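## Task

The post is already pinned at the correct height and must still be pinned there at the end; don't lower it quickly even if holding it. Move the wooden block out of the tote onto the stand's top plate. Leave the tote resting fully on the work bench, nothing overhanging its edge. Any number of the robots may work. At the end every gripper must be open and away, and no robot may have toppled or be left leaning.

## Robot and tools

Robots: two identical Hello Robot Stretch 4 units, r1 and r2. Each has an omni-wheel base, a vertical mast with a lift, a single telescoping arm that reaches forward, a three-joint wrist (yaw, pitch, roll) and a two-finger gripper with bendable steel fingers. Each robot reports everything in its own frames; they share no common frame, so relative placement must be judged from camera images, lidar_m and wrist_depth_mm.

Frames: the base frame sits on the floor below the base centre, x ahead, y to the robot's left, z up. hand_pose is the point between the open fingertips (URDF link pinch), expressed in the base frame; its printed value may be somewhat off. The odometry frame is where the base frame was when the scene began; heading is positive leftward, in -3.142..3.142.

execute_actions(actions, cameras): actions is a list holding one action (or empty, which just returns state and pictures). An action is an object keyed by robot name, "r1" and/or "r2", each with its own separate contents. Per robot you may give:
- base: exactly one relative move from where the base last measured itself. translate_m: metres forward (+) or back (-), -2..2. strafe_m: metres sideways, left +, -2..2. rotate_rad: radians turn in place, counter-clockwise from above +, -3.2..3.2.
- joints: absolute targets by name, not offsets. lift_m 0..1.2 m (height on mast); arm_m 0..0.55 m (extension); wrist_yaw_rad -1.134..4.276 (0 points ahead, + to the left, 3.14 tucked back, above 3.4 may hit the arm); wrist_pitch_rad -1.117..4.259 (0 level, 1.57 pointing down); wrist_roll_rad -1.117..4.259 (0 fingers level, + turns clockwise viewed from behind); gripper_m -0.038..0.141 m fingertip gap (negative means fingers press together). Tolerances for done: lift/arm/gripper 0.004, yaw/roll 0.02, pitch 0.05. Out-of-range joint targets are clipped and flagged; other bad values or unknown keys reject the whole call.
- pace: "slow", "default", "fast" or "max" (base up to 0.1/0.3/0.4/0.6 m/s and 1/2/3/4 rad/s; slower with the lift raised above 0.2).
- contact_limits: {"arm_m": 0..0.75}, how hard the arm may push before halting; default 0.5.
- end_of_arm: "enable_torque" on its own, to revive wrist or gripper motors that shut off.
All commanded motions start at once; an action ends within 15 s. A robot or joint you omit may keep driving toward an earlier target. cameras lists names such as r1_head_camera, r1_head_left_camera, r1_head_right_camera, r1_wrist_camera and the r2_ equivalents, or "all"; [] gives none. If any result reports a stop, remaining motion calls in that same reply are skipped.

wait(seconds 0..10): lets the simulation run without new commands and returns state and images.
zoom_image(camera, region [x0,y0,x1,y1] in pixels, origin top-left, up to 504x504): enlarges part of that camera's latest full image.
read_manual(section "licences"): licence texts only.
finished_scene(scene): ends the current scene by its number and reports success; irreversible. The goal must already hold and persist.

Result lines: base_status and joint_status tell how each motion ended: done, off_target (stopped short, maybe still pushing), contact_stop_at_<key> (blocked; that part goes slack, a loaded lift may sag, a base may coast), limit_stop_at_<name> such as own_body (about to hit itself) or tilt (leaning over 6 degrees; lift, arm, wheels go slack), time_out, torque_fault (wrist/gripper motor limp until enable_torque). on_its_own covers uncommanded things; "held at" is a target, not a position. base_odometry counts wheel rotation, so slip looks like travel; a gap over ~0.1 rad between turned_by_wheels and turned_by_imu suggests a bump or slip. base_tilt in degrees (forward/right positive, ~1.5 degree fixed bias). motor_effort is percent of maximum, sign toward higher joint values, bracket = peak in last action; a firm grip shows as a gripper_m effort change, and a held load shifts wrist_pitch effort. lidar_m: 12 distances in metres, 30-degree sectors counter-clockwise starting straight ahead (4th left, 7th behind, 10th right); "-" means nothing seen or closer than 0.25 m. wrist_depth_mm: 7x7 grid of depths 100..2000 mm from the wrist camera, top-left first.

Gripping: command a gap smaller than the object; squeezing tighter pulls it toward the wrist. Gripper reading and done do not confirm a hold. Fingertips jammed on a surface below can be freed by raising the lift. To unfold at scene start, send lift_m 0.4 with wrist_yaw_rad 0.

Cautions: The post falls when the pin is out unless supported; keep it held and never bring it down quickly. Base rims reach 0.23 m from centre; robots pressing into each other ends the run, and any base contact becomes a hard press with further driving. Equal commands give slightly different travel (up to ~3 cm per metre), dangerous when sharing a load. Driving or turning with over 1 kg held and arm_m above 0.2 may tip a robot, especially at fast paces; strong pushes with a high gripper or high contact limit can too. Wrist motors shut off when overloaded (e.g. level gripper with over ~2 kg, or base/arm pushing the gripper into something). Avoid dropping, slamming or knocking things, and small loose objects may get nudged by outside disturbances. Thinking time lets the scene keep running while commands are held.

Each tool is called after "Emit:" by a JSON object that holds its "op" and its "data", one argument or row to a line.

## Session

Emit:
{"op": "execute_actions", "data": {
  "actions": [],
  "cameras": ["r1_head_left_camera","r1_wrist_camera","r2_head_left_camera","r2_wrist_camera"]
}}

Scene clock: 0.00 s.
r1.base_odometry: x=+0.000 y=+0.000 heading=+0.000 (m, m, rad; r1's odometry frame)
r1.turned_by_wheels: +0.000 (rad since the last result)
r1.turned_by_imu: +0.000 (rad since the last result)
r1.base_tilt: forward=-0.3 right=-0.3 (deg)
r1.lidar_m: 0.74 0.95 2.02 3.52 2.20 1.25 1.26 1.61 5.26 1.20 0.82 0.72
r1.base_status: not commanded
r1.joint_positions: lift_m=+0.242 arm_m=+0.003 wrist_yaw_rad=+3.166 wrist_pitch_rad=+0.007 wrist_roll_rad=+0.001 gripper_m=+0.057
r1.joint_status: not commanded
r1.motor_effort: lift_m=+18 arm_m=+0 wrist_yaw_rad=+0 wrist_pitch_rad=-7 wrist_roll_rad=+1 gripper_m=-3 wheel_0=+0 wheel_1=+0 wheel_2=+0 (%)
r1.hand_pose: x=-0.1171 y=+0.0803 z=+0.4178 quat_wxyz=(-0.012, -0.003, +0.001, +1.000) (m; r1's base frame)
r1.wrist_depth_mm: - 139 210 - - - - / - 111 139 - - - - / - 116 140 1499 1808 - - / 142 140 201 - - - - / 216 - - - - - - / 224 1464 199 1499 196 1537 1537 / 224 960 1025 108 1025 976 1060
r2.base_odometry: x=+0.000 y=+0.000 heading=+0.000 (m, m, rad; r2's odometry frame)
r2.turned_by_wheels: +0.000 (rad since the last result)
r2.turned_by_imu: +0.000 (rad since the last result)
r2.base_tilt: forward=+0.0 right=-0.1 (deg)
r2.lidar_m: 1.15 3.05 3.28 4.05 1.54 1.31 1.98 2.17 0.97 0.72 0.73 0.78
r2.base_status: not commanded
r2.joint_positions: lift_m=+0.256 arm_m=+0.001 wrist_yaw_rad=+3.238 wrist_pitch_rad=+0.009 wrist_roll_rad=-0.011 gripper_m=+0.057
r2.joint_status: not commanded
r2.motor_effort: lift_m=+20 arm_m=+0 wrist_yaw_rad=-1 wrist_pitch_rad=-8 wrist_roll_rad=+0 gripper_m=-3 wheel_0=-1 wheel_1=+0 wheel_2=+1 (%)
r2.hand_pose: x=-0.1233 y=+0.0592 z=+0.4318 quat_wxyz=(-0.048, -0.004, -0.006, +0.999) (m; r2's base frame)
r2.wrist_depth_mm: - 143 142 - - - - / - - 139 - - - - / - 103 138 - - - 1576 / - 115 138 - - - - / 189 - - - - - - / 207 - 213 1921 213 1661 1537 / 206 1205 1118 153 1118 1118 1255
pictures: r1_head_left_camera, r1_wrist_camera, r2_head_left_camera, r2_wrist_camera
Images, in order (width x height): r1_head_left_camera 420x672, r1_wrist_camera 616x392, r2_head_left_camera 420x672, r2_wrist_camera 616x392.

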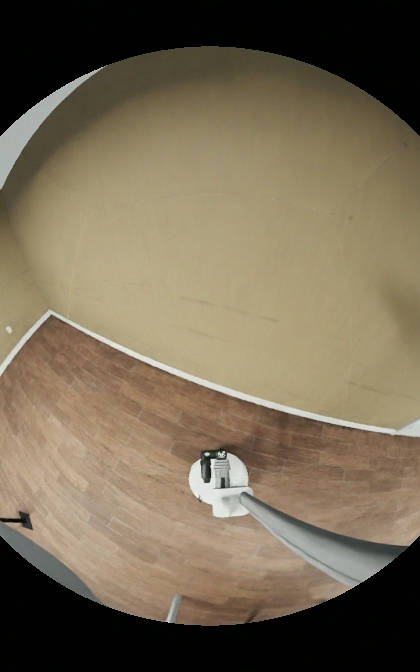

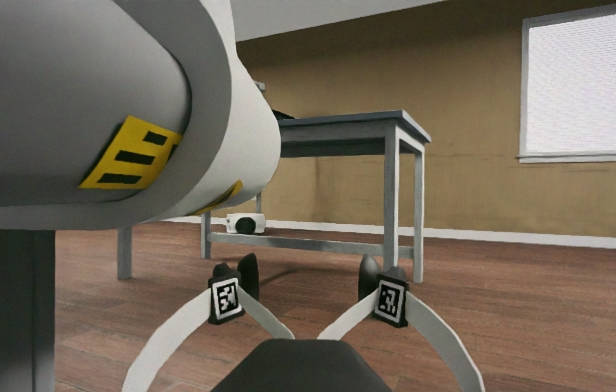

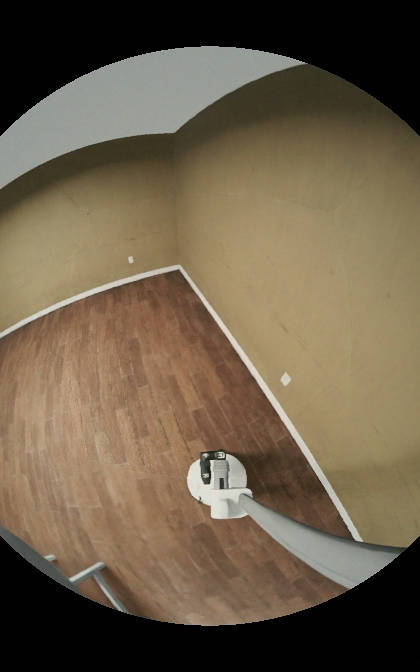

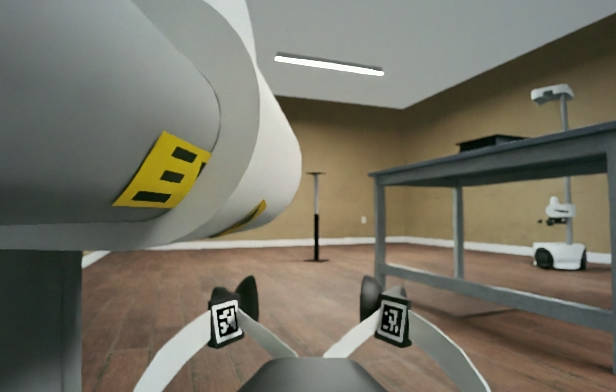

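Emit:
{"op": "execute_actions", "data": {
  "actions": [
    {"r1":{"base":{"rotate_rad":2.7},"joints":{"lift_m":1.1,"wrist_yaw_rad":0,"wrist_pitch_rad":0.9,"gripper_m":0.12}}}
  ],
  "cameras": []
}}

Emit:
{"op": "execute_actions", "data": {
  "actions": [
    {"r1":{"base":{"strafe_m":0.9}}}
  ],
  "cameras": ["r1_head_camera","r1_wrist_camera"]
}}

Scene clock: 4.37 s.
r1.base_odometry: x=+0.000 y=+0.000 heading=+2.700 (m, m, rad; r1's odometry frame)
r1.turned_by_wheels: +2.700 (rad since the last result)
r1.turned_by_imu: +2.752 (rad since the last result)
r1.base_tilt: forward=-0.2 right=-0.3 (deg)
r1.lidar_m: 1.27 1.30 1.77 2.84 1.06 0.77 0.74 0.77 1.05 2.89 3.61 2.18
r1.base_status: done
r1.joint_positions: lift_m=+1.100 arm_m=+0.003 wrist_yaw_rad=+0.000 wrist_pitch_rad=+0.902 wrist_roll_rad=+0.001 gripper_m=+0.120
r1.joint_status: all done
r1.motor_effort: lift_m=+22(23) arm_m=-1(1) wrist_yaw_rad=+0(6) wrist_pitch_rad=-5(5) wrist_roll_rad=+0(0) gripper_m=-1(4) wheel_0=-1(7) wheel_1=+0(5) wheel_2=-1(13) (%)
r1.hand_pose: x=+0.3525 y=-0.0873 z=+1.0516 quat_wxyz=(+0.900, +0.000, +0.436, +0.000) (m; r1's base frame)
r1.wrist_depth_mm: 1078 1078 1661 - - - - / - - 1921 - - - - / 1808 1808 1756 1756 1863 1756 1756 / 1618 1618 1576 1576 1537 1537 1618 / 1464 1397 1397 1430 1430 1430 1397 / 1281 1255 1229 1281 1255 1255 1281 / 1182 1182 1182 108 1182 1138 1182
r2.base_odometry: x=+0.000 y=+0.000 heading=+0.000 (m, m, rad; r2's odometry frame)
r2.turned_by_wheels: +0.000 (rad since the last result)
r2.turned_by_imu: +0.001 (rad since the last result)
r2.base_tilt: forward=+0.0 right=+0.0 (deg)
r2.lidar_m: 1.20 3.06 3.29 4.05 1.54 1.35 2.02 2.17 0.98 0.73 0.70 0.78
r2.base_status: not commanded
r2.joint_positions: lift_m=+0.256 arm_m=+0.001 wrist_yaw_rad=+3.238 wrist_pitch_rad=+0.009 wrist_roll_rad=-0.011 gripper_m=+0.057
r2.joint_status: not commanded
r2.motor_effort: lift_m=+19(20) arm_m=+0(0) wrist_yaw_rad=+0(1) wrist_pitch_rad=-7(8) wrist_roll_rad=+0(0) gripper_m=-2(4) wheel_0=-1(0) wheel_1=+0(0) wheel_2=+1(1) (%)
r2.hand_pose: x=-0.1233 y=+0.0592 z=+0.4318 quat_wxyz=(-0.048, -0.004, -0.006, +0.999) (m; r2's base frame)
r2.wrist_depth_mm: - 143 142 - - - - / - - 138 - - - - / - 103 138 - - - 1537 / - 114 138 - - - - / 189 - - - - - - / 207 1921 213 1983 213 1708 1537 / 206 1205 1138 153 1118 1118 1281
pictures: none
No camera images: the call's "cameras" was empty. Leave "cameras" out to get every camera's image.

Scene clock: 8.70 s.
r1.base_odometry: x=-0.385 y=-0.814 heading=+2.700 (m, m, rad; r1's odometry frame)
r1.turned_by_wheels: +0.000 (rad since the last result)
r1.turned_by_imu: +0.001 (rad since the last result)
r1.base_tilt: forward=-0.2 right=-0.3 (deg)
r1.lidar_m: 1.23 1.28 4.52 2.93 1.07 0.77 0.73 0.76 1.07 2.90 2.83 1.30
r1.base_status: done
r1.joint_positions: lift_m=+1.100 arm_m=+0.003 wrist_yaw_rad=+0.000 wrist_pitch_rad=+0.902 wrist_roll_rad=+0.001 gripper_m=+0.120
r1.joint_status: not commanded
r1.motor_effort: lift_m=+21(22) arm_m=-1(1) wrist_yaw_rad=+0(0) wrist_pitch_rad=-5(5) wrist_roll_rad=+2(2) gripper_m=+0(2) wheel_0=+2(9) wheel_1=-2(8) wheel_2=+0(1) (%)
r1.hand_pose: x=+0.3525 y=-0.0874 z=+1.0517 quat_wxyz=(+0.900, +0.000, +0.436, +0.000) (m; r1's base frame)
r1.wrist_depth_mm: 1118 1078 1098 1078 1060 1060 - / - - - 1983 1983 - - / 1808 1756 1756 1756 1808 1756 1808 / 1576 1576 1576 1576 1576 1618 1576 / 1430 1397 1397 1397 1397 1397 1430 / 1308 1255 1229 1281 1255 1255 1281 / 1160 1160 1182 108 1160 1138 1160
r2.base_odometry: x=+0.000 y=+0.000 heading=+0.000 (m, m, rad; r2's odometry frame)
r2.turned_by_wheels: +0.000 (rad since the last result)
r2.turned_by_imu: +0.001 (rad since the last result)
r2.base_tilt: forward=+0.0 right=+0.0 (deg)
r2.lidar_m: 1.18 3.05 3.26 4.03 1.56 1.35 1.98 2.17 0.95 0.74 0.72 0.78
r2.base_status: not commanded
r2.joint_positions: lift_m=+0.256 arm_m=+0.001 wrist_yaw_rad=+3.238 wrist_pitch_rad=+0.009 wrist_roll_rad=-0.011 gripper_m=+0.057
r2.joint_status: not commanded
r2.motor_effort: lift_m=+20(19) arm_m=+0(0) wrist_yaw_rad=-1(1) wrist_pitch_rad=-7(8) wrist_roll_rad=+0(0) gripper_m=-2(3) wheel_0=+0(1) wheel_1=+0(0) wheel_2=+1(1) (%)
r2.hand_pose: x=-0.1233 y=+0.0592 z=+0.4318 quat_wxyz=(-0.048, -0.004, -0.006, +0.999) (m; r2's base frame)
r2.wrist_depth_mm: - 142 142 - - - - / - - 138 - - - - / - 103 138 - - - 1576 / - 114 138 - - - - / 188 - - - - - - / 208 1863 213 1983 213 1661 1499 / 206 1182 1118 153 1138 1118 1229
pictures: r1_head_camera, r1_wrist_camera
Images, in order (width x height): r1_head_camera 420x560, r1_wrist_camera 616x392.

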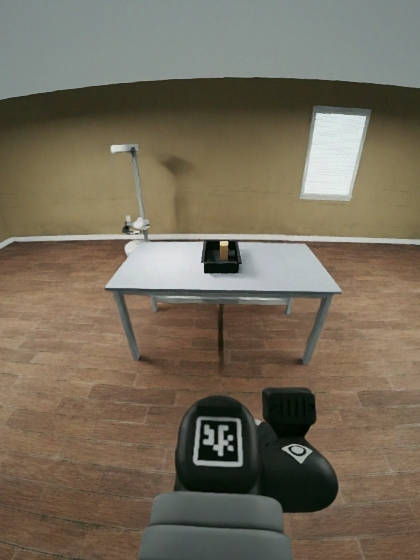

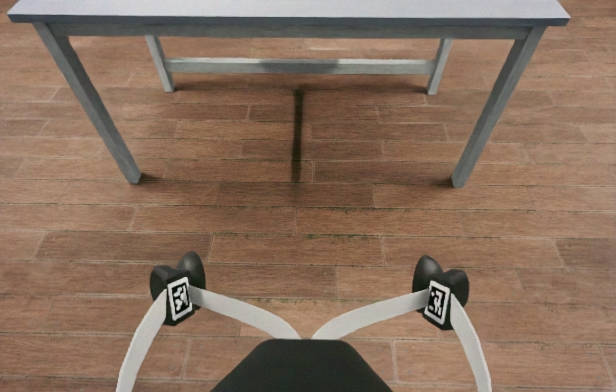

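Emit:
{"op": "execute_actions", "data": {
  "actions": [
    {"r1":{"base":{"translate_m":0.92},"joints":{"arm_m":0.3,"wrist_pitch_rad":1.2}}}
  ],
  "cameras": ["r1_head_right_camera","r1_wrist_camera"]
}}

Scene clock: 13.33 s.
r1.base_odometry: x=-1.217 y=-0.420 heading=+2.700 (m, m, rad; r1's odometry frame)
r1.turned_by_wheels: +0.000 (rad since the last result)
r1.turned_by_imu: +0.001 (rad since the last result)
r1.base_tilt: forward=-0.2 right=-0.2 (deg)
r1.lidar_m: 0.30 0.33 0.47 4.36 2.37 1.74 1.66 1.74 2.40 4.38 0.46 0.34
r1.base_status: done
r1.joint_positions: lift_m=+1.100 arm_m=+0.299 wrist_yaw_rad=+0.000 wrist_pitch_rad=+1.201 wrist_roll_rad=+0.001 gripper_m=+0.120
r1.joint_status: all done
r1.motor_effort: lift_m=+21(21) arm_m=+6(6) wrist_yaw_rad=+1(0) wrist_pitch_rad=-3(3) wrist_roll_rad=+1(1) gripper_m=-1(2) wheel_0=+1(5) wheel_1=+0(6) wheel_2=+2(9) (%)
r1.hand_pose: x=+0.5741 y=-0.0874 z=+1.0090 quat_wxyz=(+0.825, +0.000, +0.565, +0.000) (m; r1's base frame)
r1.wrist_depth_mm: 621 615 615 609 609 609 609 / 580 564 549 530 574 569 569 / 544 525 530 466 544 539 535 / 512 492 504 500 508 508 508 / 488 424 484 477 480 484 484 / 459 379 449 452 379 452 452 / 442 364 433 108 436 433 439
r2.base_odometry: x=+0.000 y=+0.000 heading=+0.000 (m, m, rad; r2's odometry frame)
r2.turned_by_wheels: +0.000 (rad since the last result)
r2.turned_by_imu: +0.001 (rad since the last result)
r2.base_tilt: forward=+0.0 right=+0.0 (deg)
r2.lidar_m: 1.16 3.05 3.28 4.05 1.58 1.35 2.01 2.20 0.99 0.75 0.70 0.75
r2.base_status: not commanded
r2.joint_positions: lift_m=+0.256 arm_m=+0.001 wrist_yaw_rad=+3.238 wrist_pitch_rad=+0.009 wrist_roll_rad=-0.011 gripper_m=+0.057
r2.joint_status: not commanded
r2.motor_effort: lift_m=+20(19) arm_m=+0(0) wrist_yaw_rad=+0(1) wrist_pitch_rad=-7(7) wrist_roll_rad=+0(0) gripper_m=-6(3) wheel_0=+0(0) wheel_1=+0(0) wheel_2=+1(1) (%)
r2.hand_pose: x=-0.1233 y=+0.0592 z=+0.4318 quat_wxyz=(-0.048, -0.004, -0.006, +0.999) (m; r2's base frame)
r2.wrist_depth_mm: - 142 142 - - - - / - - 139 - - - - / - 103 138 - - - 1537 / - 115 138 - - - - / 187 - - - - - - / 207 1921 214 1983 212 1708 1576 / 205 1205 1138 153 1118 1138 1255
pictures: r1_head_right_camera, r1_wrist_camera
Images, in order (width x height): r1_head_right_camera 420x672, r1_wrist_camera 616x392.

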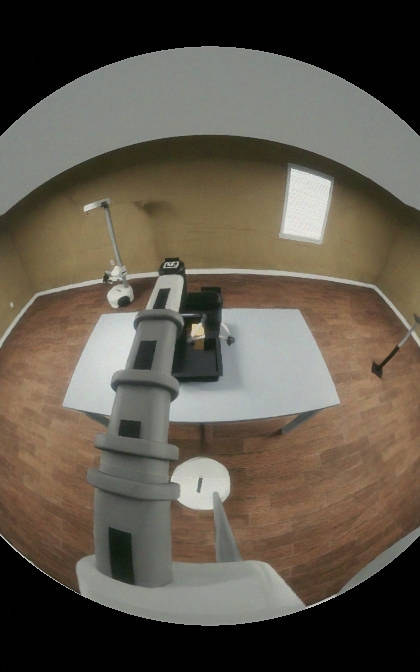

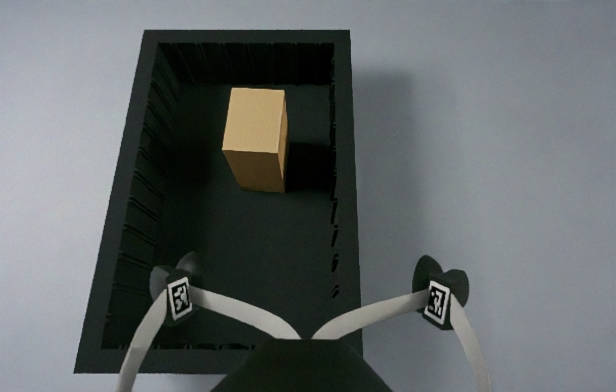

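Emit:
{"op": "execute_actions", "data": {
  "actions": [
    {"r1":{"base":{"strafe_m":0.057},"joints":{"arm_m":0.48,"lift_m":1.02,"gripper_m":0.11,"wrist_roll_rad":0.05}}}
  ],
  "cameras": ["r1_wrist_camera"]
}}

Emit:
{"op": "execute_actions", "data": {
  "actions": [
    {"r1":{"joints":{"lift_m":0.94}}}
  ],
  "cameras": ["r1_wrist_camera"]
}}

Scene clock: 15.23 s.
r1.base_odometry: x=-1.241 y=-0.472 heading=+2.700 (m, m, rad; r1's odometry frame)
r1.turned_by_wheels: +0.000 (rad since the last result)
r1.turned_by_imu: -0.001 (rad since the last result)
r1.base_tilt: forward=-0.2 right=-0.2 (deg)
r1.lidar_m: 0.30 0.32 0.47 4.30 2.35 1.74 1.66 1.75 2.38 4.43 0.45 0.32
r1.base_status: done
r1.joint_positions: lift_m=+1.020 arm_m=+0.479 wrist_yaw_rad=+0.000 wrist_pitch_rad=+1.201 wrist_roll_rad=+0.050 gripper_m=+0.110
r1.joint_status: all done
r1.motor_effort: lift_m=+14(21) arm_m=+6(6) wrist_yaw_rad=+1(0) wrist_pitch_rad=-3(4) wrist_roll_rad=+3(5) gripper_m=+0(0) wheel_0=-1(9) wheel_1=-2(6) wheel_2=+1(0) (%)
r1.hand_pose: x=+0.7541 y=-0.0874 z=+0.9296 quat_wxyz=(+0.825, +0.020, +0.565, -0.014) (m; r1's base frame)
r1.wrist_depth_mm: 1464 1499 1499 1499 1464 1464 1430 / 488 488 484 477 473 473 466 / 462 445 364 370 359 445 442 / 436 370 427 421 413 418 418 / 410 355 404 282 368 397 394 / 392 306 260 266 215 377 377 / 373 293 368 108 342 357 364
r2.base_odometry: x=+0.000 y=+0.000 heading=+0.000 (m, m, rad; r2's odometry frame)
r2.turned_by_wheels: +0.000 (rad since the last result)
r2.turned_by_imu: +0.000 (rad since the last result)
r2.base_tilt: forward=+0.0 right=+0.0 (deg)
r2.lidar_m: 1.16 3.05 3.28 4.06 1.52 1.36 2.02 2.18 0.95 0.75 0.70 0.76
r2.base_status: not commanded
r2.joint_positions: lift_m=+0.256 arm_m=+0.001 wrist_yaw_rad=+3.238 wrist_pitch_rad=+0.009 wrist_roll_rad=-0.011 gripper_m=+0.057
r2.joint_status: not commanded
r2.motor_effort: lift_m=+19(20) arm_m=+0(0) wrist_yaw_rad=-1(0) wrist_pitch_rad=-6(8) wrist_roll_rad=+0(1) gripper_m=-6(3) wheel_0=+0(0) wheel_1=+0(0) wheel_2=+1(1) (%)
r2.hand_pose: x=-0.1233 y=+0.0592 z=+0.4318 quat_wxyz=(-0.048, -0.004, -0.006, +0.999) (m; r2's base frame)
r2.wrist_depth_mm: - 143 142 - - - - / - - 138 - - - - / - 103 138 - - 1983 1576 / - 114 138 - - - - / 189 - - - - - - / 208 1921 213 1983 213 1756 1499 / 206 1229 1118 153 1118 1098 1255
pictures: r1_wrist_camera
Images, in order (width x height): r1_wrist_camera 616x392.

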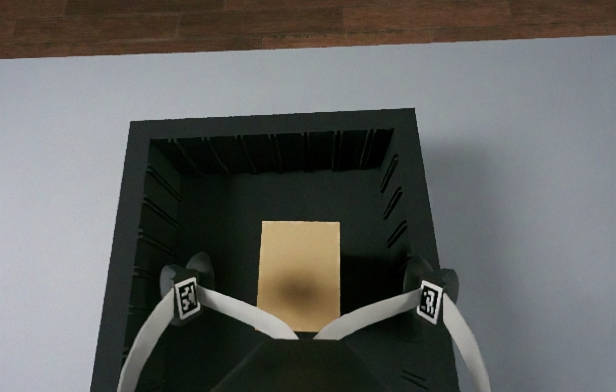

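Scene clock: 16.57 s.
r1.base_odometry: x=-1.241 y=-0.472 heading=+2.700 (m, m, rad; r1's odometry frame)
r1.turned_by_wheels: +0.000 (rad since the last result)
r1.turned_by_imu: +0.000 (rad since the last result)
r1.base_tilt: forward=-0.2 right=-0.3 (deg)
r1.lidar_m: 0.30 0.33 0.44 4.30 2.35 1.75 1.65 1.74 2.38 4.43 0.45 0.33
r1.base_status: not commanded
r1.joint_positions: lift_m=+0.941 arm_m=+0.479 wrist_yaw_rad=+0.000 wrist_pitch_rad=+1.198 wrist_roll_rad=+0.049 gripper_m=+0.110
r1.joint_status: all done
r1.motor_effort: lift_m=+9(15) arm_m=+6(6) wrist_yaw_rad=+1(2) wrist_pitch_rad=+6(6) wrist_roll_rad=+3(2) gripper_m=-2(1) wheel_0=+0(1) wheel_1=-1(2) wheel_2=+1(1) (%)
r1.hand_pose: x=+0.7549 y=-0.0874 z=+0.8503 quat_wxyz=(+0.826, +0.020, +0.564, -0.014) (m; r1's base frame)
r1.wrist_depth_mm: 427 424 421 418 413 413 410 / 399 293 294 291 290 387 384 / 373 315 357 357 334 364 359 / 349 312 345 216 336 340 342 / 325 307 325 204 322 319 322 / 239 271 199 194 268 228 307 / 226 271 297 108 294 223 293
r2.base_odometry: x=+0.000 y=+0.000 heading=+0.000 (m, m, rad; r2's odometry frame)
r2.turned_by_wheels: +0.000 (rad since the last result)
r2.turned_by_imu: +0.000 (rad since the last result)
r2.base_tilt: forward=-0.1 right=+0.1 (deg)
r2.lidar_m: 1.17 3.05 3.29 4.07 1.58 1.34 2.00 2.16 0.97 0.75 0.71 0.79
r2.base_status: not commanded
r2.joint_positions: lift_m=+0.256 arm_m=+0.001 wrist_yaw_rad=+3.238 wrist_pitch_rad=+0.009 wrist_roll_rad=-0.011 gripper_m=+0.057
r2.joint_status: not commanded
r2.motor_effort: lift_m=+19(20) arm_m=+0(1) wrist_yaw_rad=-1(0) wrist_pitch_rad=-8(8) wrist_roll_rad=+0(0) gripper_m=-4(4) wheel_0=+0(1) wheel_1=+0(0) wheel_2=+1(1) (%)
r2.hand_pose: x=-0.1233 y=+0.0592 z=+0.4318 quat_wxyz=(-0.048, -0.004, -0.006, +0.999) (m; r2's base frame)
r2.wrist_depth_mm: - 143 142 - - - - / - - 138 - - - - / - 103 138 - - 1863 1618 / - 115 138 - - - - / 189 - - - - - - / 208 1983 213 1921 213 1708 1576 / 206 1182 1138 154 1118 1078 1255
pictures: r1_wrist_camera
Images, in order (width x height): r1_wrist_camera 616x392.

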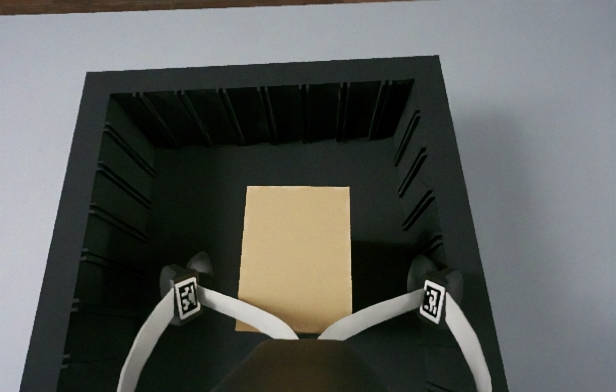

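Finger on rim; adjust.

Emit:
{"op": "execute_actions", "data": {
  "actions": [
    {"r1":{"base":{"strafe_m":0.008},"joints":{"lift_m":0.955,"gripper_m":0.085,"arm_m":0.49}}}
  ],
  "cameras": []
}}

Emit:
{"op": "execute_actions", "data": {
  "actions": [
    {"r1":{"joints":{"lift_m":0.915}}}
  ],
  "cameras": ["r1_wrist_camera"]
}}

Scene clock: 17.80 s.
r1.base_odometry: x=-1.245 y=-0.479 heading=+2.700 (m, m, rad; r1's odometry frame)
r1.turned_by_wheels: +0.000 (rad since the last result)
r1.turned_by_imu: +0.000 (rad since the last result)
r1.base_tilt: forward=-0.2 right=-0.2 (deg)
r1.lidar_m: 0.30 0.34 0.44 4.29 2.36 1.75 1.67 1.72 2.38 4.44 0.45 0.31
r1.base_status: done
r1.joint_positions: lift_m=+0.955 arm_m=+0.489 wrist_yaw_rad=+0.000 wrist_pitch_rad=+1.201 wrist_roll_rad=+0.049 gripper_m=+0.085
r1.joint_status: all done
r1.motor_effort: lift_m=+22(20) arm_m=+6(8) wrist_yaw_rad=+2(5) wrist_pitch_rad=-3(6) wrist_roll_rad=+2(2) gripper_m=-1(2) wheel_0=+1(6) wheel_1=+0(6) wheel_2=+1(1) (%)
r1.hand_pose: x=+0.7641 y=-0.0875 z=+0.8639 quat_wxyz=(+0.825, +0.021, +0.565, -0.014) (m; r1's base frame)
r1.wrist_depth_mm: 436 430 433 427 424 421 418 / 410 407 298 301 297 392 392 / 387 304 345 351 330 368 370 / 362 294 355 355 347 343 349 / 343 291 338 213 319 260 330 / 322 271 198 203 202 239 315 / 306 251 304 108 301 224 301
r2.base_odometry: x=+0.000 y=+0.000 heading=+0.000 (m, m, rad; r2's odometry frame)
r2.turned_by_wheels: +0.000 (rad since the last result)
r2.turned_by_imu: +0.000 (rad since the last result)
r2.base_tilt: forward=+0.0 right=-0.1 (deg)
r2.lidar_m: 1.13 3.06 3.28 4.05 1.55 1.36 1.99 2.16 0.98 0.72 0.72 0.77
r2.base_status: not commanded
r2.joint_positions: lift_m=+0.256 arm_m=+0.001 wrist_yaw_rad=+3.238 wrist_pitch_rad=+0.009 wrist_roll_rad=-0.011 gripper_m=+0.057
r2.joint_status: not commanded
r2.motor_effort: lift_m=+20(20) arm_m=+0(0) wrist_yaw_rad=+0(0) wrist_pitch_rad=-8(7) wrist_roll_rad=+0(1) gripper_m=-3(2) wheel_0=+0(0) wheel_1=+0(0) wheel_2=+1(1) (%)
r2.hand_pose: x=-0.1233 y=+0.0592 z=+0.4318 quat_wxyz=(-0.048, -0.004, -0.006, +0.999) (m; r2's base frame)
r2.wrist_depth_mm: - 143 141 - - - - / - - 139 - - - - / - 103 138 - - 1921 1618 / - 115 138 - - - - / 190 - - - - - - / 207 1983 213 1921 213 1708 1537 / 206 1160 1138 154 1118 1118 1255
pictures: none
No camera images: the call's "cameras" was empty. Leave "cameras" out to get every camera's image.

Scene clock: 18.80 s.
r1.base_odometry: x=-1.245 y=-0.479 heading=+2.700 (m, m, rad; r1's odometry frame)
r1.turned_by_wheels: +0.000 (rad since the last result)
r1.turned_by_imu: +0.000 (rad since the last result)
r1.base_tilt: forward=-0.2 right=-0.1 (deg)
r1.lidar_m: 0.32 0.33 0.47 4.30 2.35 1.75 1.66 1.75 2.37 4.44 0.46 0.33
r1.base_status: not commanded
r1.joint_positions: lift_m=+0.916 arm_m=+0.489 wrist_yaw_rad=+0.000 wrist_pitch_rad=+1.199 wrist_roll_rad=+0.049 gripper_m=+0.085
r1.joint_status: all done
r1.motor_effort: lift_m=+11(22) arm_m=+6(6) wrist_yaw_rad=+2(2) wrist_pitch_rad=+2(2) wrist_roll_rad=+2(3) gripper_m=-3(3) wheel_0=+1(1) wheel_1=+0(0) wheel_2=+1(1) (%)
r1.hand_pose: x=+0.7646 y=-0.0875 z=+0.8250 quat_wxyz=(+0.825, +0.021, +0.564, -0.014) (m; r1's base frame)
r1.wrist_depth_mm: 392 389 384 384 377 377 375 / 362 263 267 270 271 347 349 / 338 301 329 329 322 244 330 / 235 298 317 188 309 229 312 / 220 294 298 177 279 215 296 / 208 270 187 168 189 202 281 / 198 252 272 108 268 192 266
r2.base_odometry: x=+0.000 y=+0.000 heading=+0.000 (m, m, rad; r2's odometry frame)
r2.turned_by_wheels: +0.000 (rad since the last result)
r2.turned_by_imu: +0.000 (rad since the last result)
r2.base_tilt: forward=+0.0 right=+0.1 (deg)
r2.lidar_m: 1.18 3.04 3.31 4.08 1.57 1.35 1.99 2.17 0.97 0.73 0.72 0.81
r2.base_status: not commanded
r2.joint_positions: lift_m=+0.256 arm_m=+0.001 wrist_yaw_rad=+3.238 wrist_pitch_rad=+0.009 wrist_roll_rad=-0.011 gripper_m=+0.057
r2.joint_status: not commanded
r2.motor_effort: lift_m=+20(20) arm_m=+0(0) wrist_yaw_rad=-1(0) wrist_pitch_rad=-8(8) wrist_roll_rad=-1(0) gripper_m=-4(4) wheel_0=+0(0) wheel_1=+0(0) wheel_2=+1(1) (%)
r2.hand_pose: x=-0.1233 y=+0.0592 z=+0.4318 quat_wxyz=(-0.048, -0.004, -0.006, +0.999) (m; r2's base frame)
r2.wrist_depth_mm: - 142 142 - - - - / - - 139 - - - - / - 103 138 - - 1921 1618 / - 115 138 - - - - / 189 - - - - - - / 207 1921 213 1983 213 1708 1537 / 206 1182 1160 154 1138 1118 1255
pictures: r1_wrist_camera
Images, in order (width x height): r1_wrist_camera 616x392.

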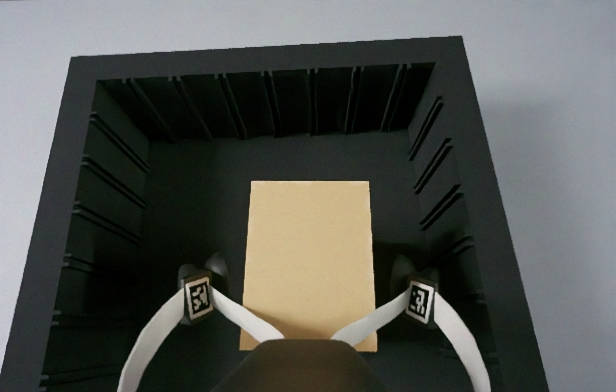

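Emit:
{"op": "execute_actions", "data": {
  "actions": [
    {"r1":{"joints":{"lift_m":0.93,"gripper_m":0.01}}}
  ],
  "cameras": []
}}

Emit:
{"op": "execute_actions", "data": {
  "actions": [
    {"r1":{"joints":{"lift_m":1.08}}}
  ],
  "cameras": ["r1_wrist_camera"]
}}

Emit:
{"op": "execute_actions", "data": {
  "actions": [
    {"r1":{"base":{"strafe_m":-2.0},"joints":{"lift_m":1.19,"arm_m":0.2}}}
  ],
  "cameras": ["r1_wrist_camera","r1_head_camera"]
}}

Scene clock: 20.63 s.
r1.base_odometry: x=-1.245 y=-0.479 heading=+2.700 (m, m, rad; r1's odometry frame)
r1.turned_by_wheels: +0.000 (rad since the last result)
r1.turned_by_imu: +0.000 (rad since the last result)
r1.base_tilt: forward=-0.1 right=-0.2 (deg)
r1.lidar_m: 0.30 0.33 0.47 4.28 2.36 1.73 1.67 1.72 2.40 4.45 0.47 0.33
r1.base_status: not commanded
r1.joint_positions: lift_m=+0.930 arm_m=+0.489 wrist_yaw_rad=+0.000 wrist_pitch_rad=+1.202 wrist_roll_rad=+0.050 gripper_m=+0.010
r1.joint_status: all done
r1.motor_effort: lift_m=+22(20) arm_m=+6(6) wrist_yaw_rad=+2(2) wrist_pitch_rad=-6(7) wrist_roll_rad=+1(3) gripper_m=-24(24) wheel_0=+1(1) wheel_1=+0(0) wheel_2=+2(1) (%)
r1.hand_pose: x=+0.7638 y=-0.0875 z=+0.8388 quat_wxyz=(+0.825, +0.021, +0.565, -0.014) (m; r1's base frame)
r1.wrist_depth_mm: 402 399 397 394 389 387 387 / 377 272 272 274 272 357 362 / 351 301 340 338 332 334 342 / 330 296 327 186 319 251 322 / 232 290 309 176 303 231 306 / 220 253 181 167 181 209 290 / 212 265 282 108 278 201 277
r2.base_odometry: x=+0.000 y=+0.000 heading=+0.000 (m, m, rad; r2's odometry frame)
r2.turned_by_wheels: +0.000 (rad since the last result)
r2.turned_by_imu: +0.000 (rad since the last result)
r2.base_tilt: forward=+0.1 right=+0.0 (deg)
r2.lidar_m: 1.19 3.07 3.27 4.07 1.61 1.35 1.99 2.14 0.98 0.75 0.72 0.74
r2.base_status: not commanded
r2.joint_positions: lift_m=+0.256 arm_m=+0.001 wrist_yaw_rad=+3.238 wrist_pitch_rad=+0.009 wrist_roll_rad=-0.011 gripper_m=+0.057
r2.joint_status: not commanded
r2.motor_effort: lift_m=+20(20) arm_m=+0(0) wrist_yaw_rad=-1(1) wrist_pitch_rad=-8(8) wrist_roll_rad=+0(1) gripper_m=-4(4) wheel_0=+0(0) wheel_1=+0(0) wheel_2=+1(1) (%)
r2.hand_pose: x=-0.1233 y=+0.0592 z=+0.4318 quat_wxyz=(-0.048, -0.004, -0.006, +0.999) (m; r2's base frame)
r2.wrist_depth_mm: - 143 142 - - - - / - - 138 - - - - / - 103 138 - - 1808 1537 / - 115 138 - - - - / 189 - - - - - - / 206 1921 213 1983 213 1756 1537 / 206 1205 1138 153 1118 1098 1281
pictures: none
No camera images: the call's "cameras" was empty. Leave "cameras" out to get every camera's image.

Scene clock: 22.33 s.
r1.base_odometry: x=-1.245 y=-0.479 heading=+2.700 (m, m, rad; r1's odometry frame)
r1.turned_by_wheels: +0.000 (rad since the last result)
r1.turned_by_imu: +0.000 (rad since the last result)
r1.base_tilt: forward=-0.2 right=-0.3 (deg)
r1.lidar_m: 0.31 0.33 0.45 4.30 2.33 1.73 1.67 1.74 2.38 4.44 0.44 0.33
r1.base_status: not commanded
r1.joint_positions: lift_m=+1.080 arm_m=+0.489 wrist_yaw_rad=+0.000 wrist_pitch_rad=+1.202 wrist_roll_rad=+0.050 gripper_m=+0.010
r1.joint_status: all done
r1.motor_effort: lift_m=+23(22) arm_m=+6(6) wrist_yaw_rad=+2(2) wrist_pitch_rad=-6(6) wrist_roll_rad=+2(2) gripper_m=-23(27) wheel_0=+1(1) wheel_1=+0(0) wheel_2=+1(1) (%)
r1.hand_pose: x=+0.7638 y=-0.0875 z=+0.9887 quat_wxyz=(+0.825, +0.021, +0.565, -0.014) (m; r1's base frame)
r1.wrist_depth_mm: 1576 1576 1537 1537 1576 1537 1499 / 1499 1499 1430 544 544 539 539 / 530 521 517 517 512 508 500 / 496 496 445 186 455 484 480 / 473 466 433 176 377 459 455 / 449 442 181 167 180 436 433 / 427 345 415 108 343 404 413
r2.base_odometry: x=+0.000 y=+0.000 heading=+0.000 (m, m, rad; r2's odometry frame)
r2.turned_by_wheels: +0.000 (rad since the last result)
r2.turned_by_imu: +0.000 (rad since the last result)
r2.base_tilt: forward=+0.0 right=+0.0 (deg)
r2.lidar_m: 1.18 3.06 3.28 4.04 1.58 1.36 1.98 2.17 0.97 0.75 0.70 0.80
r2.base_status: not commanded
r2.joint_positions: lift_m=+0.256 arm_m=+0.001 wrist_yaw_rad=+3.238 wrist_pitch_rad=+0.009 wrist_roll_rad=-0.011 gripper_m=+0.057
r2.joint_status: not commanded
r2.motor_effort: lift_m=+20(20) arm_m=+0(0) wrist_yaw_rad=-1(0) wrist_pitch_rad=-9(7) wrist_roll_rad=+0(0) gripper_m=-4(4) wheel_0=-1(0) wheel_1=+0(0) wheel_2=+1(1) (%)
r2.hand_pose: x=-0.1233 y=+0.0592 z=+0.4318 quat_wxyz=(-0.048, -0.004, -0.006, +0.999) (m; r2's base frame)
r2.wrist_depth_mm: - 142 142 - - - - / - - 138 - - - - / - 103 138 - - 1921 1537 / - 115 138 - - - - / 189 - - - - - - / 207 1863 214 1921 213 1756 1576 / 206 1205 1098 153 1098 1118 1255
pictures: r1_wrist_camera
Images, in order (width x height): r1_wrist_camera 616x392.

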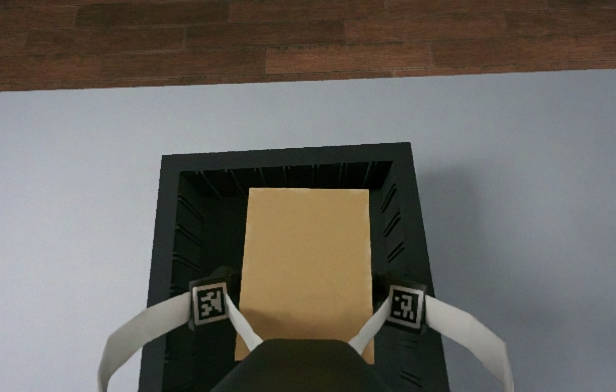

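Scene clock: 30.33 s.
r1.base_odometry: x=-0.391 y=+1.329 heading=+2.700 (m, m, rad; r1's odometry frame)
r1.turned_by_wheels: +0.000 (rad since the last result)
r1.turned_by_imu: -0.002 (rad since the last result)
r1.base_tilt: forward=-0.2 right=-0.2 (deg)
r1.lidar_m: 3.03 3.21 1.25 1.28 2.39 1.75 1.67 1.75 2.40 2.42 2.52 0.82
r1.base_status: done
r1.joint_positions: lift_m=+1.190 arm_m=+0.201 wrist_yaw_rad=+0.000 wrist_pitch_rad=+1.202 wrist_roll_rad=+0.050 gripper_m=+0.010
r1.joint_status: all done
r1.motor_effort: lift_m=+22(23) arm_m=-6(9) wrist_yaw_rad=+1(1) wrist_pitch_rad=-6(7) wrist_roll_rad=+3(2) gripper_m=-23(25) wheel_0=+0(8) wheel_1=+1(7) wheel_2=+1(4) (%)
r1.hand_pose: x=+0.4760 y=-0.0874 z=+1.0988 quat_wxyz=(+0.825, +0.021, +0.565, -0.014) (m; r1's base frame)
r1.wrist_depth_mm: 1756 1708 1708 1661 1661 500 504 / 1661 1576 1618 1576 1576 1537 1537 / 1537 1499 1537 1537 1499 1464 1464 / 1430 1464 1430 185 1366 1397 1366 / 1366 1366 1366 176 1308 1308 1308 / 1281 1281 180 167 181 1229 1255 / 1229 1205 1205 108 1182 1182 1205
r2.base_odometry: x=+0.000 y=+0.000 heading=+0.000 (m, m, rad; r2's odometry frame)
r2.turned_by_wheels: +0.000 (rad since the last result)
r2.turned_by_imu: +0.001 (rad since the last result)
r2.base_tilt: forward=+0.1 right=+0.0 (deg)
r2.lidar_m: 1.18 3.04 3.27 4.05 1.60 1.33 1.99 2.21 0.99 0.75 0.70 0.81
r2.base_status: not commanded
r2.joint_positions: lift_m=+0.256 arm_m=+0.001 wrist_yaw_rad=+3.238 wrist_pitch_rad=+0.009 wrist_roll_rad=-0.011 gripper_m=+0.057
r2.joint_status: not commanded
r2.motor_effort: lift_m=+19(20) arm_m=+0(0) wrist_yaw_rad=-1(0) wrist_pitch_rad=-8(9) wrist_roll_rad=+0(1) gripper_m=-2(2) wheel_0=+0(0) wheel_1=+0(0) wheel_2=+1(1) (%)
r2.hand_pose: x=-0.1233 y=+0.0592 z=+0.4318 quat_wxyz=(-0.048, -0.004, -0.006, +0.999) (m; r2's base frame)
r2.wrist_depth_mm: - 142 141 - - - - / - - 138 - - - - / - 103 138 - - 1921 1576 / - 115 138 - - - - / 189 - - - - - - / 207 1863 213 1983 213 1708 1537 / 206 1229 1160 154 1138 1098 1255
pictures: r1_head_camera, r1_wrist_camera
Images, in order (width x height): r1_head_camera 420x560, r1_wrist_camera 616x392.

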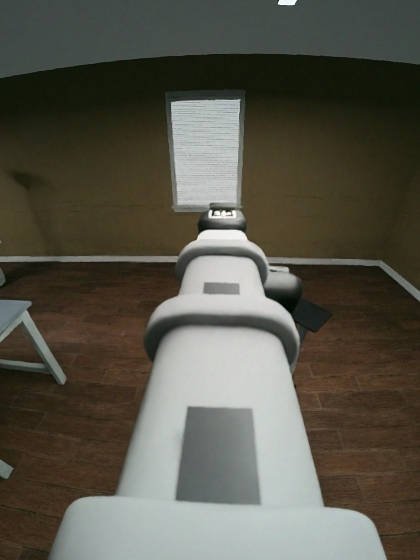

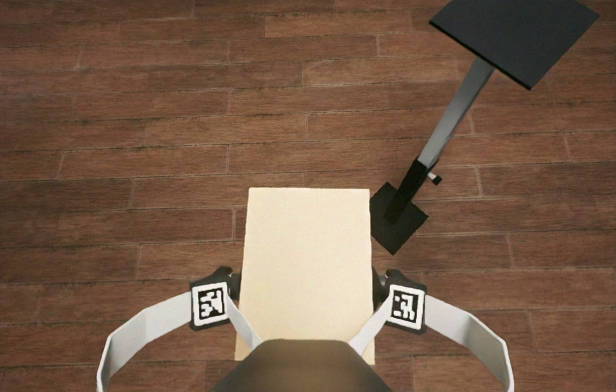

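Emit:
{"op": "execute_actions", "data": {
  "actions": [
    {"r1":{"base":{"strafe_m":-0.285},"joints":{"arm_m":0.5}}}
  ],
  "cameras": []
}}

Emit:
{"op": "execute_actions", "data": {
  "actions": [
    {"r1":{"base":{"translate_m":0.06},"joints":{"lift_m":1.125}}}
  ],
  "cameras": ["r1_wrist_camera","r1_head_right_camera"]
}}

Scene clock: 32.83 s.
r1.base_odometry: x=-0.269 y=+1.587 heading=+2.700 (m, m, rad; r1's odometry frame)
r1.turned_by_wheels: +0.000 (rad since the last result)
r1.turned_by_imu: +0.000 (rad since the last result)
r1.base_tilt: forward=-0.2 right=-0.3 (deg)
r1.lidar_m: 0.73 3.18 1.53 1.50 2.39 1.74 1.67 1.76 2.23 2.13 2.21 3.04
r1.base_status: done
r1.joint_positions: lift_m=+1.190 arm_m=+0.499 wrist_yaw_rad=+0.000 wrist_pitch_rad=+1.202 wrist_roll_rad=+0.050 gripper_m=+0.010
r1.joint_status: all done
r1.motor_effort: lift_m=+22(22) arm_m=+6(7) wrist_yaw_rad=+0(0) wrist_pitch_rad=-5(7) wrist_roll_rad=+2(2) gripper_m=-23(23) wheel_0=-1(9) wheel_1=+1(6) wheel_2=+1(1) (%)
r1.hand_pose: x=+0.7739 y=-0.0874 z=+1.0988 quat_wxyz=(+0.825, +0.020, +0.565, -0.014) (m; r1's base frame)
r1.wrist_depth_mm: 1661 1708 1661 1661 1661 1661 1618 / 1576 1618 1576 1576 1576 1499 1537 / 1537 1499 1499 1464 1464 1464 1464 / 1464 1397 1430 186 1366 1397 1397 / 1336 1366 410 176 404 1336 1308 / 1281 1281 181 167 180 1281 1255 / 1229 1229 1229 108 1182 1160 1182
r2.base_odometry: x=+0.000 y=+0.000 heading=+0.000 (m, m, rad; r2's odometry frame)
r2.turned_by_wheels: +0.000 (rad since the last result)
r2.turned_by_imu: +0.000 (rad since the last result)
r2.base_tilt: forward=-0.1 right=+0.0 (deg)
r2.lidar_m: 1.18 3.04 3.28 4.05 1.53 1.33 2.03 2.16 0.98 0.72 0.72 0.79
r2.base_status: not commanded
r2.joint_positions: lift_m=+0.256 arm_m=+0.001 wrist_yaw_rad=+3.238 wrist_pitch_rad=+0.009 wrist_roll_rad=-0.011 gripper_m=+0.057
r2.joint_status: not commanded
r2.motor_effort: lift_m=+19(19) arm_m=+0(0) wrist_yaw_rad=+0(1) wrist_pitch_rad=-8(7) wrist_roll_rad=-1(0) gripper_m=-4(5) wheel_0=-1(1) wheel_1=+0(0) wheel_2=+1(1) (%)
r2.hand_pose: x=-0.1233 y=+0.0592 z=+0.4318 quat_wxyz=(-0.048, -0.004, -0.006, +0.999) (m; r2's base frame)
r2.wrist_depth_mm: - 142 141 - - - - / - - 139 - - - - / - 103 138 - - 1921 1537 / - 114 138 - - - - / 189 - - - - - - / 208 1921 213 1983 213 1708 1499 / 205 1205 1138 154 1138 1098 1255
pictures: none
No camera images: the call's "cameras" was empty. Leave "cameras" out to get every camera's image.

Scene clock: 34.10 s.
r1.base_odometry: x=-0.323 y=+1.613 heading=+2.700 (m, m, rad; r1's odometry frame)
r1.turned_by_wheels: +0.000 (rad since the last result)
r1.turned_by_imu: +0.000 (rad since the last result)
r1.base_tilt: forward=-0.2 right=-0.2 (deg)
r1.lidar_m: 0.69 3.10 1.51 1.48 2.47 1.80 1.73 1.82 2.22 2.13 2.23 3.06
r1.base_status: done
r1.joint_positions: lift_m=+1.125 arm_m=+0.499 wrist_yaw_rad=+0.000 wrist_pitch_rad=+1.202 wrist_roll_rad=+0.050 gripper_m=+0.010
r1.joint_status: all done
r1.motor_effort: lift_m=+15(20) arm_m=+6(6) wrist_yaw_rad=+0(0) wrist_pitch_rad=-6(7) wrist_roll_rad=+2(2) gripper_m=-23(23) wheel_0=+2(6) wheel_1=-1(5) wheel_2=+0(8) (%)
r1.hand_pose: x=+0.7739 y=-0.0874 z=+1.0344 quat_wxyz=(+0.825, +0.020, +0.565, -0.014) (m; r1's base frame)
r1.wrist_depth_mm: 1576 1661 1618 1618 1618 1576 1576 / 1537 1499 1537 1499 1499 1499 1464 / 1430 1464 1397 1430 1397 1397 1366 / 1366 1336 1366 186 1336 1308 1336 / 1281 1308 1308 176 1255 1255 1255 / 1229 1229 180 167 180 1182 1182 / 1160 1138 1160 108 1118 1118 1118
r2.base_odometry: x=+0.000 y=+0.000 heading=+0.000 (m, m, rad; r2's odometry frame)
r2.turned_by_wheels: +0.000 (rad since the last result)
r2.turned_by_imu: +0.000 (rad since the last result)
r2.base_tilt: forward=+0.1 right=+0.0 (deg)
r2.lidar_m: 1.19 3.05 3.27 4.07 1.56 1.30 2.00 2.15 0.98 0.73 0.72 0.78
r2.base_status: not commanded
r2.joint_positions: lift_m=+0.256 arm_m=+0.001 wrist_yaw_rad=+3.238 wrist_pitch_rad=+0.009 wrist_roll_rad=-0.011 gripper_m=+0.057
r2.joint_status: not commanded
r2.motor_effort: lift_m=+19(19) arm_m=+0(0) wrist_yaw_rad=-1(0) wrist_pitch_rad=-8(8) wrist_roll_rad=-1(0) gripper_m=-3(5) wheel_0=+0(0) wheel_1=+0(0) wheel_2=+1(1) (%)
r2.hand_pose: x=-0.1233 y=+0.0592 z=+0.4318 quat_wxyz=(-0.048, -0.004, -0.006, +0.999) (m; r2's base frame)
r2.wrist_depth_mm: - 142 142 - - - - / - - 139 - - - - / - 103 138 - - 1921 1576 / - 114 138 - - - - / 189 - - - - - - / 206 1983 213 1921 214 1708 1499 / 206 1205 1138 153 1118 1118 1255
pictures: r1_head_right_camera, r1_wrist_camera
Images, in order (width x height): r1_head_right_camera 420x672, r1_wrist_camera 616x392.

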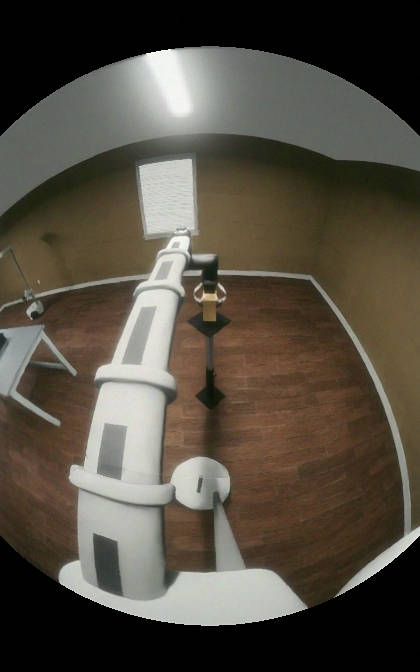

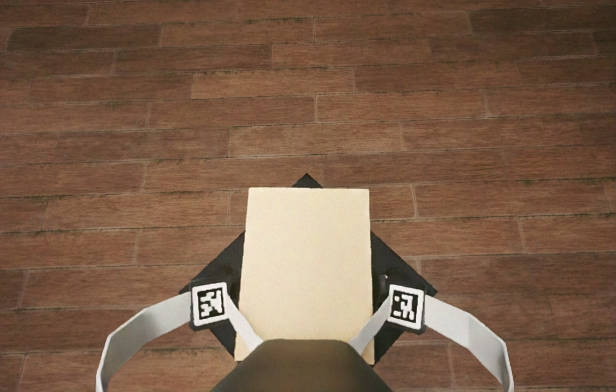

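Emit:
{"op": "execute_actions", "data": {
  "actions": [
    {"r1":{"joints":{"lift_m":1.09},"pace":"slow"}}
  ],
  "cameras": []
}}

Emit:
{"op": "execute_actions", "data": {
  "actions": [
    {"r1":{"joints":{"gripper_m":0.11}}}
  ],
  "cameras": []
}}

Emit:
{"op": "execute_actions", "data": {
  "actions": [
    {"r1":{"joints":{"lift_m":1.19}}}
  ],
  "cameras": []
}}

Emit:
{"op": "execute_actions", "data": {
  "actions": [
    {"r1":{"joints":{"arm_m":0.2}}}
  ],
  "cameras": ["r1_wrist_camera","r1_head_left_camera"]
}}

Scene clock: 35.57 s.
r1.base_odometry: x=-0.323 y=+1.613 heading=+2.700 (m, m, rad; r1's odometry frame)
r1.turned_by_wheels: +0.000 (rad since the last result)
r1.turned_by_imu: +0.000 (rad since the last result)
r1.base_tilt: forward=-0.2 right=-0.2 (deg)
r1.lidar_m: 0.67 3.10 1.52 1.49 2.47 1.80 1.72 1.81 2.23 2.14 2.21 3.06
r1.base_status: not commanded
r1.joint_positions: lift_m=+1.090 arm_m=+0.499 wrist_yaw_rad=+0.000 wrist_pitch_rad=+1.202 wrist_roll_rad=+0.050 gripper_m=+0.010
r1.joint_status: all done
r1.motor_effort: lift_m=+14(15) arm_m=+6(6) wrist_yaw_rad=+0(0) wrist_pitch_rad=-7(7) wrist_roll_rad=+2(2) gripper_m=-24(23) wheel_0=+1(1) wheel_1=-1(1) wheel_2=-1(0) (%)
r1.hand_pose: x=+0.7739 y=-0.0874 z=+0.9994 quat_wxyz=(+0.825, +0.020, +0.565, -0.014) (m; r1's base frame)
r1.wrist_depth_mm: 1576 1618 1618 1537 1537 1537 1499 / 1464 1499 1464 1464 1430 1464 1430 / 1397 1397 1397 1366 1397 1397 1336 / 1336 1308 1308 186 1281 1281 1281 / 1281 1281 300 176 298 1205 1205 / 1205 1160 180 167 181 1160 1160 / 1118 1098 1118 108 1098 1098 1098
r2.base_odometry: x=+0.000 y=+0.000 heading=+0.000 (m, m, rad; r2's odometry frame)
r2.turned_by_wheels: +0.000 (rad since the last result)
r2.turned_by_imu: +0.000 (rad since the last result)
r2.base_tilt: forward=+0.0 right=-0.1 (deg)
r2.lidar_m: 1.18 3.05 3.29 4.05 1.57 1.31 2.00 2.15 1.00 0.76 0.71 0.76
r2.base_status: not commanded
r2.joint_positions: lift_m=+0.256 arm_m=+0.001 wrist_yaw_rad=+3.238 wrist_pitch_rad=+0.009 wrist_roll_rad=-0.011 gripper_m=+0.057
r2.joint_status: not commanded
r2.motor_effort: lift_m=+20(19) arm_m=+0(0) wrist_yaw_rad=-1(1) wrist_pitch_rad=-8(8) wrist_roll_rad=-1(0) gripper_m=-6(5) wheel_0=+0(0) wheel_1=+0(0) wheel_2=+1(1) (%)
r2.hand_pose: x=-0.1233 y=+0.0592 z=+0.4318 quat_wxyz=(-0.048, -0.004, -0.006, +0.999) (m; r2's base frame)
r2.wrist_depth_mm: - 142 142 - - - - / - - 138 - - - - / - 103 138 - - 1921 1576 / - 115 138 - - - - / 188 - - - - - - / 207 1983 213 1921 213 1708 1499 / 206 1205 1138 153 1118 1118 1281
pictures: none
No camera images: the call's "cameras" was empty. Leave "cameras" out to get every camera's image.

Scene clock: 37.40 s.
r1.base_odometry: x=-0.323 y=+1.613 heading=+2.700 (m, m, rad; r1's odometry frame)
r1.turned_by_wheels: +0.000 (rad since the last result)
r1.turned_by_imu: +0.000 (rad since the last result)
r1.base_tilt: forward=-0.2 right=-0.2 (deg)
r1.lidar_m: 0.68 3.10 1.53 1.47 2.46 1.81 1.73 1.79 2.24 2.12 2.23 3.03
r1.base_status: not commanded
r1.joint_positions: lift_m=+1.090 arm_m=+0.499 wrist_yaw_rad=+0.000 wrist_pitch_rad=+1.200 wrist_roll_rad=+0.050 gripper_m=+0.110
r1.joint_status: all done
r1.motor_effort: lift_m=+14(14) arm_m=+6(6) wrist_yaw_rad=+2(2) wrist_pitch_rad=-1(6) wrist_roll_rad=+1(2) gripper_m=-3(24) wheel_0=+1(1) wheel_1=-1(1) wheel_2=+0(0) (%)
r1.hand_pose: x=+0.7744 y=-0.0875 z=+0.9996 quat_wxyz=(+0.825, +0.021, +0.564, -0.014) (m; r1's base frame)
r1.wrist_depth_mm: 1618 1576 1576 1576 1618 1576 1537 / 1499 1499 1464 1464 1430 1430 1464 / 1430 1430 1397 1397 1366 1366 1336 / 1336 1336 1308 191 1308 1281 1281 / 1255 1229 303 181 300 1205 1229 / 1205 1182 192 172 200 1138 1160 / 1118 1118 1118 108 1098 1098 1118
r2.base_odometry: x=+0.000 y=+0.000 heading=+0.000 (m, m, rad; r2's odometry frame)
r2.turned_by_wheels: +0.000 (rad since the last result)
r2.turned_by_imu: +0.000 (rad since the last result)
r2.base_tilt: forward=+0.0 right=+0.1 (deg)
r2.lidar_m: 1.18 3.06 3.28 4.05 1.58 1.29 2.02 2.18 0.97 0.75 0.73 0.78
r2.base_status: not commanded
r2.joint_positions: lift_m=+0.256 arm_m=+0.001 wrist_yaw_rad=+3.238 wrist_pitch_rad=+0.009 wrist_roll_rad=-0.011 gripper_m=+0.057
r2.joint_status: not commanded
r2.motor_effort: lift_m=+20(19) arm_m=+0(0) wrist_yaw_rad=-1(1) wrist_pitch_rad=-8(7) wrist_roll_rad=+0(1) gripper_m=-1(3) wheel_0=-1(0) wheel_1=+0(0) wheel_2=+1(1) (%)
r2.hand_pose: x=-0.1233 y=+0.0592 z=+0.4318 quat_wxyz=(-0.048, -0.004, -0.006, +0.999) (m; r2's base frame)
r2.wrist_depth_mm: - 142 141 - - - - / - - 138 - - - - / - 103 138 - - 1921 1576 / - 114 138 - - - - / 189 - - - - - - / 207 1863 213 1983 212 1708 1464 / 206 1182 1118 154 1098 1138 1281
pictures: none
No camera images: the call's "cameras" was empty. Leave "cameras" out to get every camera's image.

Scene clock: 38.83 s.
r1.base_odometry: x=-0.323 y=+1.613 heading=+2.700 (m, m, rad; r1's odometry frame)
r1.turned_by_wheels: +0.000 (rad since the last result)
r1.turned_by_imu: +0.000 (rad since the last result)
r1.base_tilt: forward=-0.1 right=-0.2 (deg)
r1.lidar_m: 0.68 3.11 1.53 1.48 2.47 1.81 1.73 1.82 2.22 2.13 2.22 3.03
r1.base_status: not commanded
r1.joint_positions: lift_m=+1.190 arm_m=+0.499 wrist_yaw_rad=+0.000 wrist_pitch_rad=+1.201 wrist_roll_rad=+0.050 gripper_m=+0.110
r1.joint_status: all done
r1.motor_effort: lift_m=+22(25) arm_m=+6(6) wrist_yaw_rad=+1(2) wrist_pitch_rad=-3(3) wrist_roll_rad=+2(3) gripper_m=-1(1) wheel_0=+2(2) wheel_1=-1(1) wheel_2=-1(0) (%)
r1.hand_pose: x=+0.7742 y=-0.0875 z=+1.0989 quat_wxyz=(+0.825, +0.021, +0.565, -0.014) (m; r1's base frame)
r1.wrist_depth_mm: 1756 1708 1708 1708 1708 1661 1661 / 1618 1618 1618 1576 1576 1576 1537 / 1537 1499 1499 1464 1499 1464 1464 / 1430 1430 1464 1397 1430 1397 1397 / 1366 1366 1366 279 1308 1336 1308 / 1308 1281 375 266 216 1229 1255 / 1205 1205 1205 108 1182 1182 1205
r2.base_odometry: x=+0.000 y=+0.000 heading=+0.000 (m, m, rad; r2's odometry frame)
r2.turned_by_wheels: +0.000 (rad since the last result)
r2.turned_by_imu: +0.000 (rad since the last result)
r2.base_tilt: forward=+0.1 right=-0.1 (deg)
r2.lidar_m: 1.20 3.05 3.30 4.05 1.58 1.34 2.01 2.14 0.95 0.71 0.69 0.75
r2.base_status: not commanded
r2.joint_positions: lift_m=+0.256 arm_m=+0.001 wrist_yaw_rad=+3.238 wrist_pitch_rad=+0.009 wrist_roll_rad=-0.011 gripper_m=+0.057
r2.joint_status: not commanded
r2.motor_effort: lift_m=+19(19) arm_m=+0(1) wrist_yaw_rad=-1(1) wrist_pitch_rad=-7(8) wrist_roll_rad=-1(0) gripper_m=-2(6) wheel_0=+0(0) wheel_1=+0(0) wheel_2=+1(1) (%)
r2.hand_pose: x=-0.1233 y=+0.0592 z=+0.4318 quat_wxyz=(-0.048, -0.004, -0.006, +0.999) (m; r2's base frame)
r2.wrist_depth_mm: - 143 142 - - - - / - - 138 - - - - / - 103 138 - - 1863 1576 / - 115 138 - - - - / 188 - - - - - - / 208 1921 213 1921 213 1661 1499 / 207 1205 1138 153 1138 1118 1255
pictures: none
No camera images: the call's "cameras" was empty. Leave "cameras" out to get every camera's image.

Scene clock: 40.83 s.
r1.base_odometry: x=-0.323 y=+1.613 heading=+2.700 (m, m, rad; r1's odometry frame)
r1.turned_by_wheels: +0.000 (rad since the last result)
r1.turned_by_imu: +0.000 (rad since the last result)
r1.base_tilt: forward=-0.3 right=-0.2 (deg)
r1.lidar_m: 0.67 3.10 1.53 1.51 2.46 1.79 1.73 1.81 2.23 2.14 2.23 3.05
r1.base_status: not commanded
r1.joint_positions: lift_m=+1.190 arm_m=+0.201 wrist_yaw_rad=+0.000 wrist_pitch_rad=+1.201 wrist_roll_rad=+0.050 gripper_m=+0.110
r1.joint_status: all done
r1.motor_effort: lift_m=+22(22) arm_m=-6(6) wrist_yaw_rad=+1(2) wrist_pitch_rad=-4(3) wrist_roll_rad=+2(1) gripper_m=-3(3) wheel_0=+1(1) wheel_1=-1(1) wheel_2=+0(0) (%)
r1.hand_pose: x=+0.4762 y=-0.0874 z=+1.0989 quat_wxyz=(+0.825, +0.021, +0.565, -0.014) (m; r1's base frame)
r1.wrist_depth_mm: 1756 1756 1756 404 1661 1661 1661 / 1618 1576 1618 469 1537 1576 1537 / 1537 1499 1499 1464 1464 1499 1464 / 1430 1397 1430 1366 1397 1397 1366 / 1366 1366 1366 1336 1336 1336 1308 / 1281 1308 1255 1281 216 1229 1255 / 1229 1229 1229 108 1205 1205 1182
r2.base_odometry: x=+0.000 y=+0.000 heading=+0.000 (m, m, rad; r2's odometry frame)
r2.turned_by_wheels: +0.000 (rad since the last result)
r2.turned_by_imu: +0.000 (rad since the last result)
r2.base_tilt: forward=+0.0 right=-0.1 (deg)
r2.lidar_m: 1.15 3.05 3.28 4.06 1.55 1.35 2.01 2.15 0.96 0.74 0.70 0.80
r2.base_status: not commanded
r2.joint_positions: lift_m=+0.256 arm_m=+0.001 wrist_yaw_rad=+3.238 wrist_pitch_rad=+0.009 wrist_roll_rad=-0.011 gripper_m=+0.057
r2.joint_status: not commanded
r2.motor_effort: lift_m=+19(20) arm_m=+0(0) wrist_yaw_rad=+0(1) wrist_pitch_rad=-8(7) wrist_roll_rad=+0(0) gripper_m=-4(2) wheel_0=+0(0) wheel_1=+0(0) wheel_2=+1(1) (%)
r2.hand_pose: x=-0.1233 y=+0.0592 z=+0.4318 quat_wxyz=(-0.048, -0.004, -0.006, +0.999) (m; r2's base frame)
r2.wrist_depth_mm: - 143 142 - - - - / - - 139 - - - - / - 103 138 - - 1921 1618 / - 114 138 - - - - / 189 - - - - - - / 208 1983 213 - 214 1708 1537 / 205 1205 1118 154 1118 1138 1255
pictures: r1_head_left_camera, r1_wrist_camera
Images, in order (width x height): r1_head_left_camera 420x672, r1_wrist_camera 616x392.

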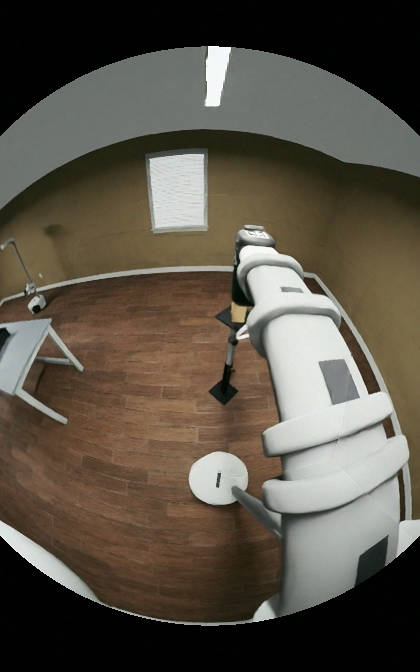

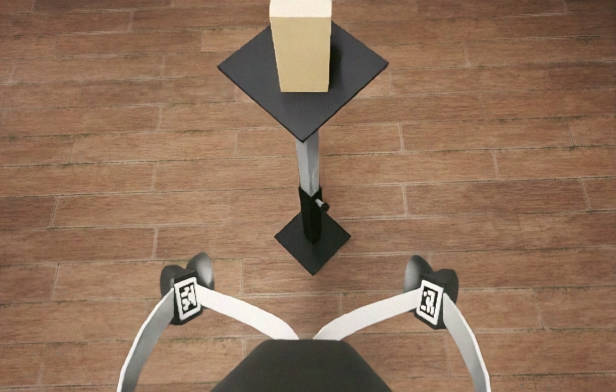

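Emit:
{"op": "finished_scene", "data": {
  "scene": 2
}}

The scene is finished: the task was done.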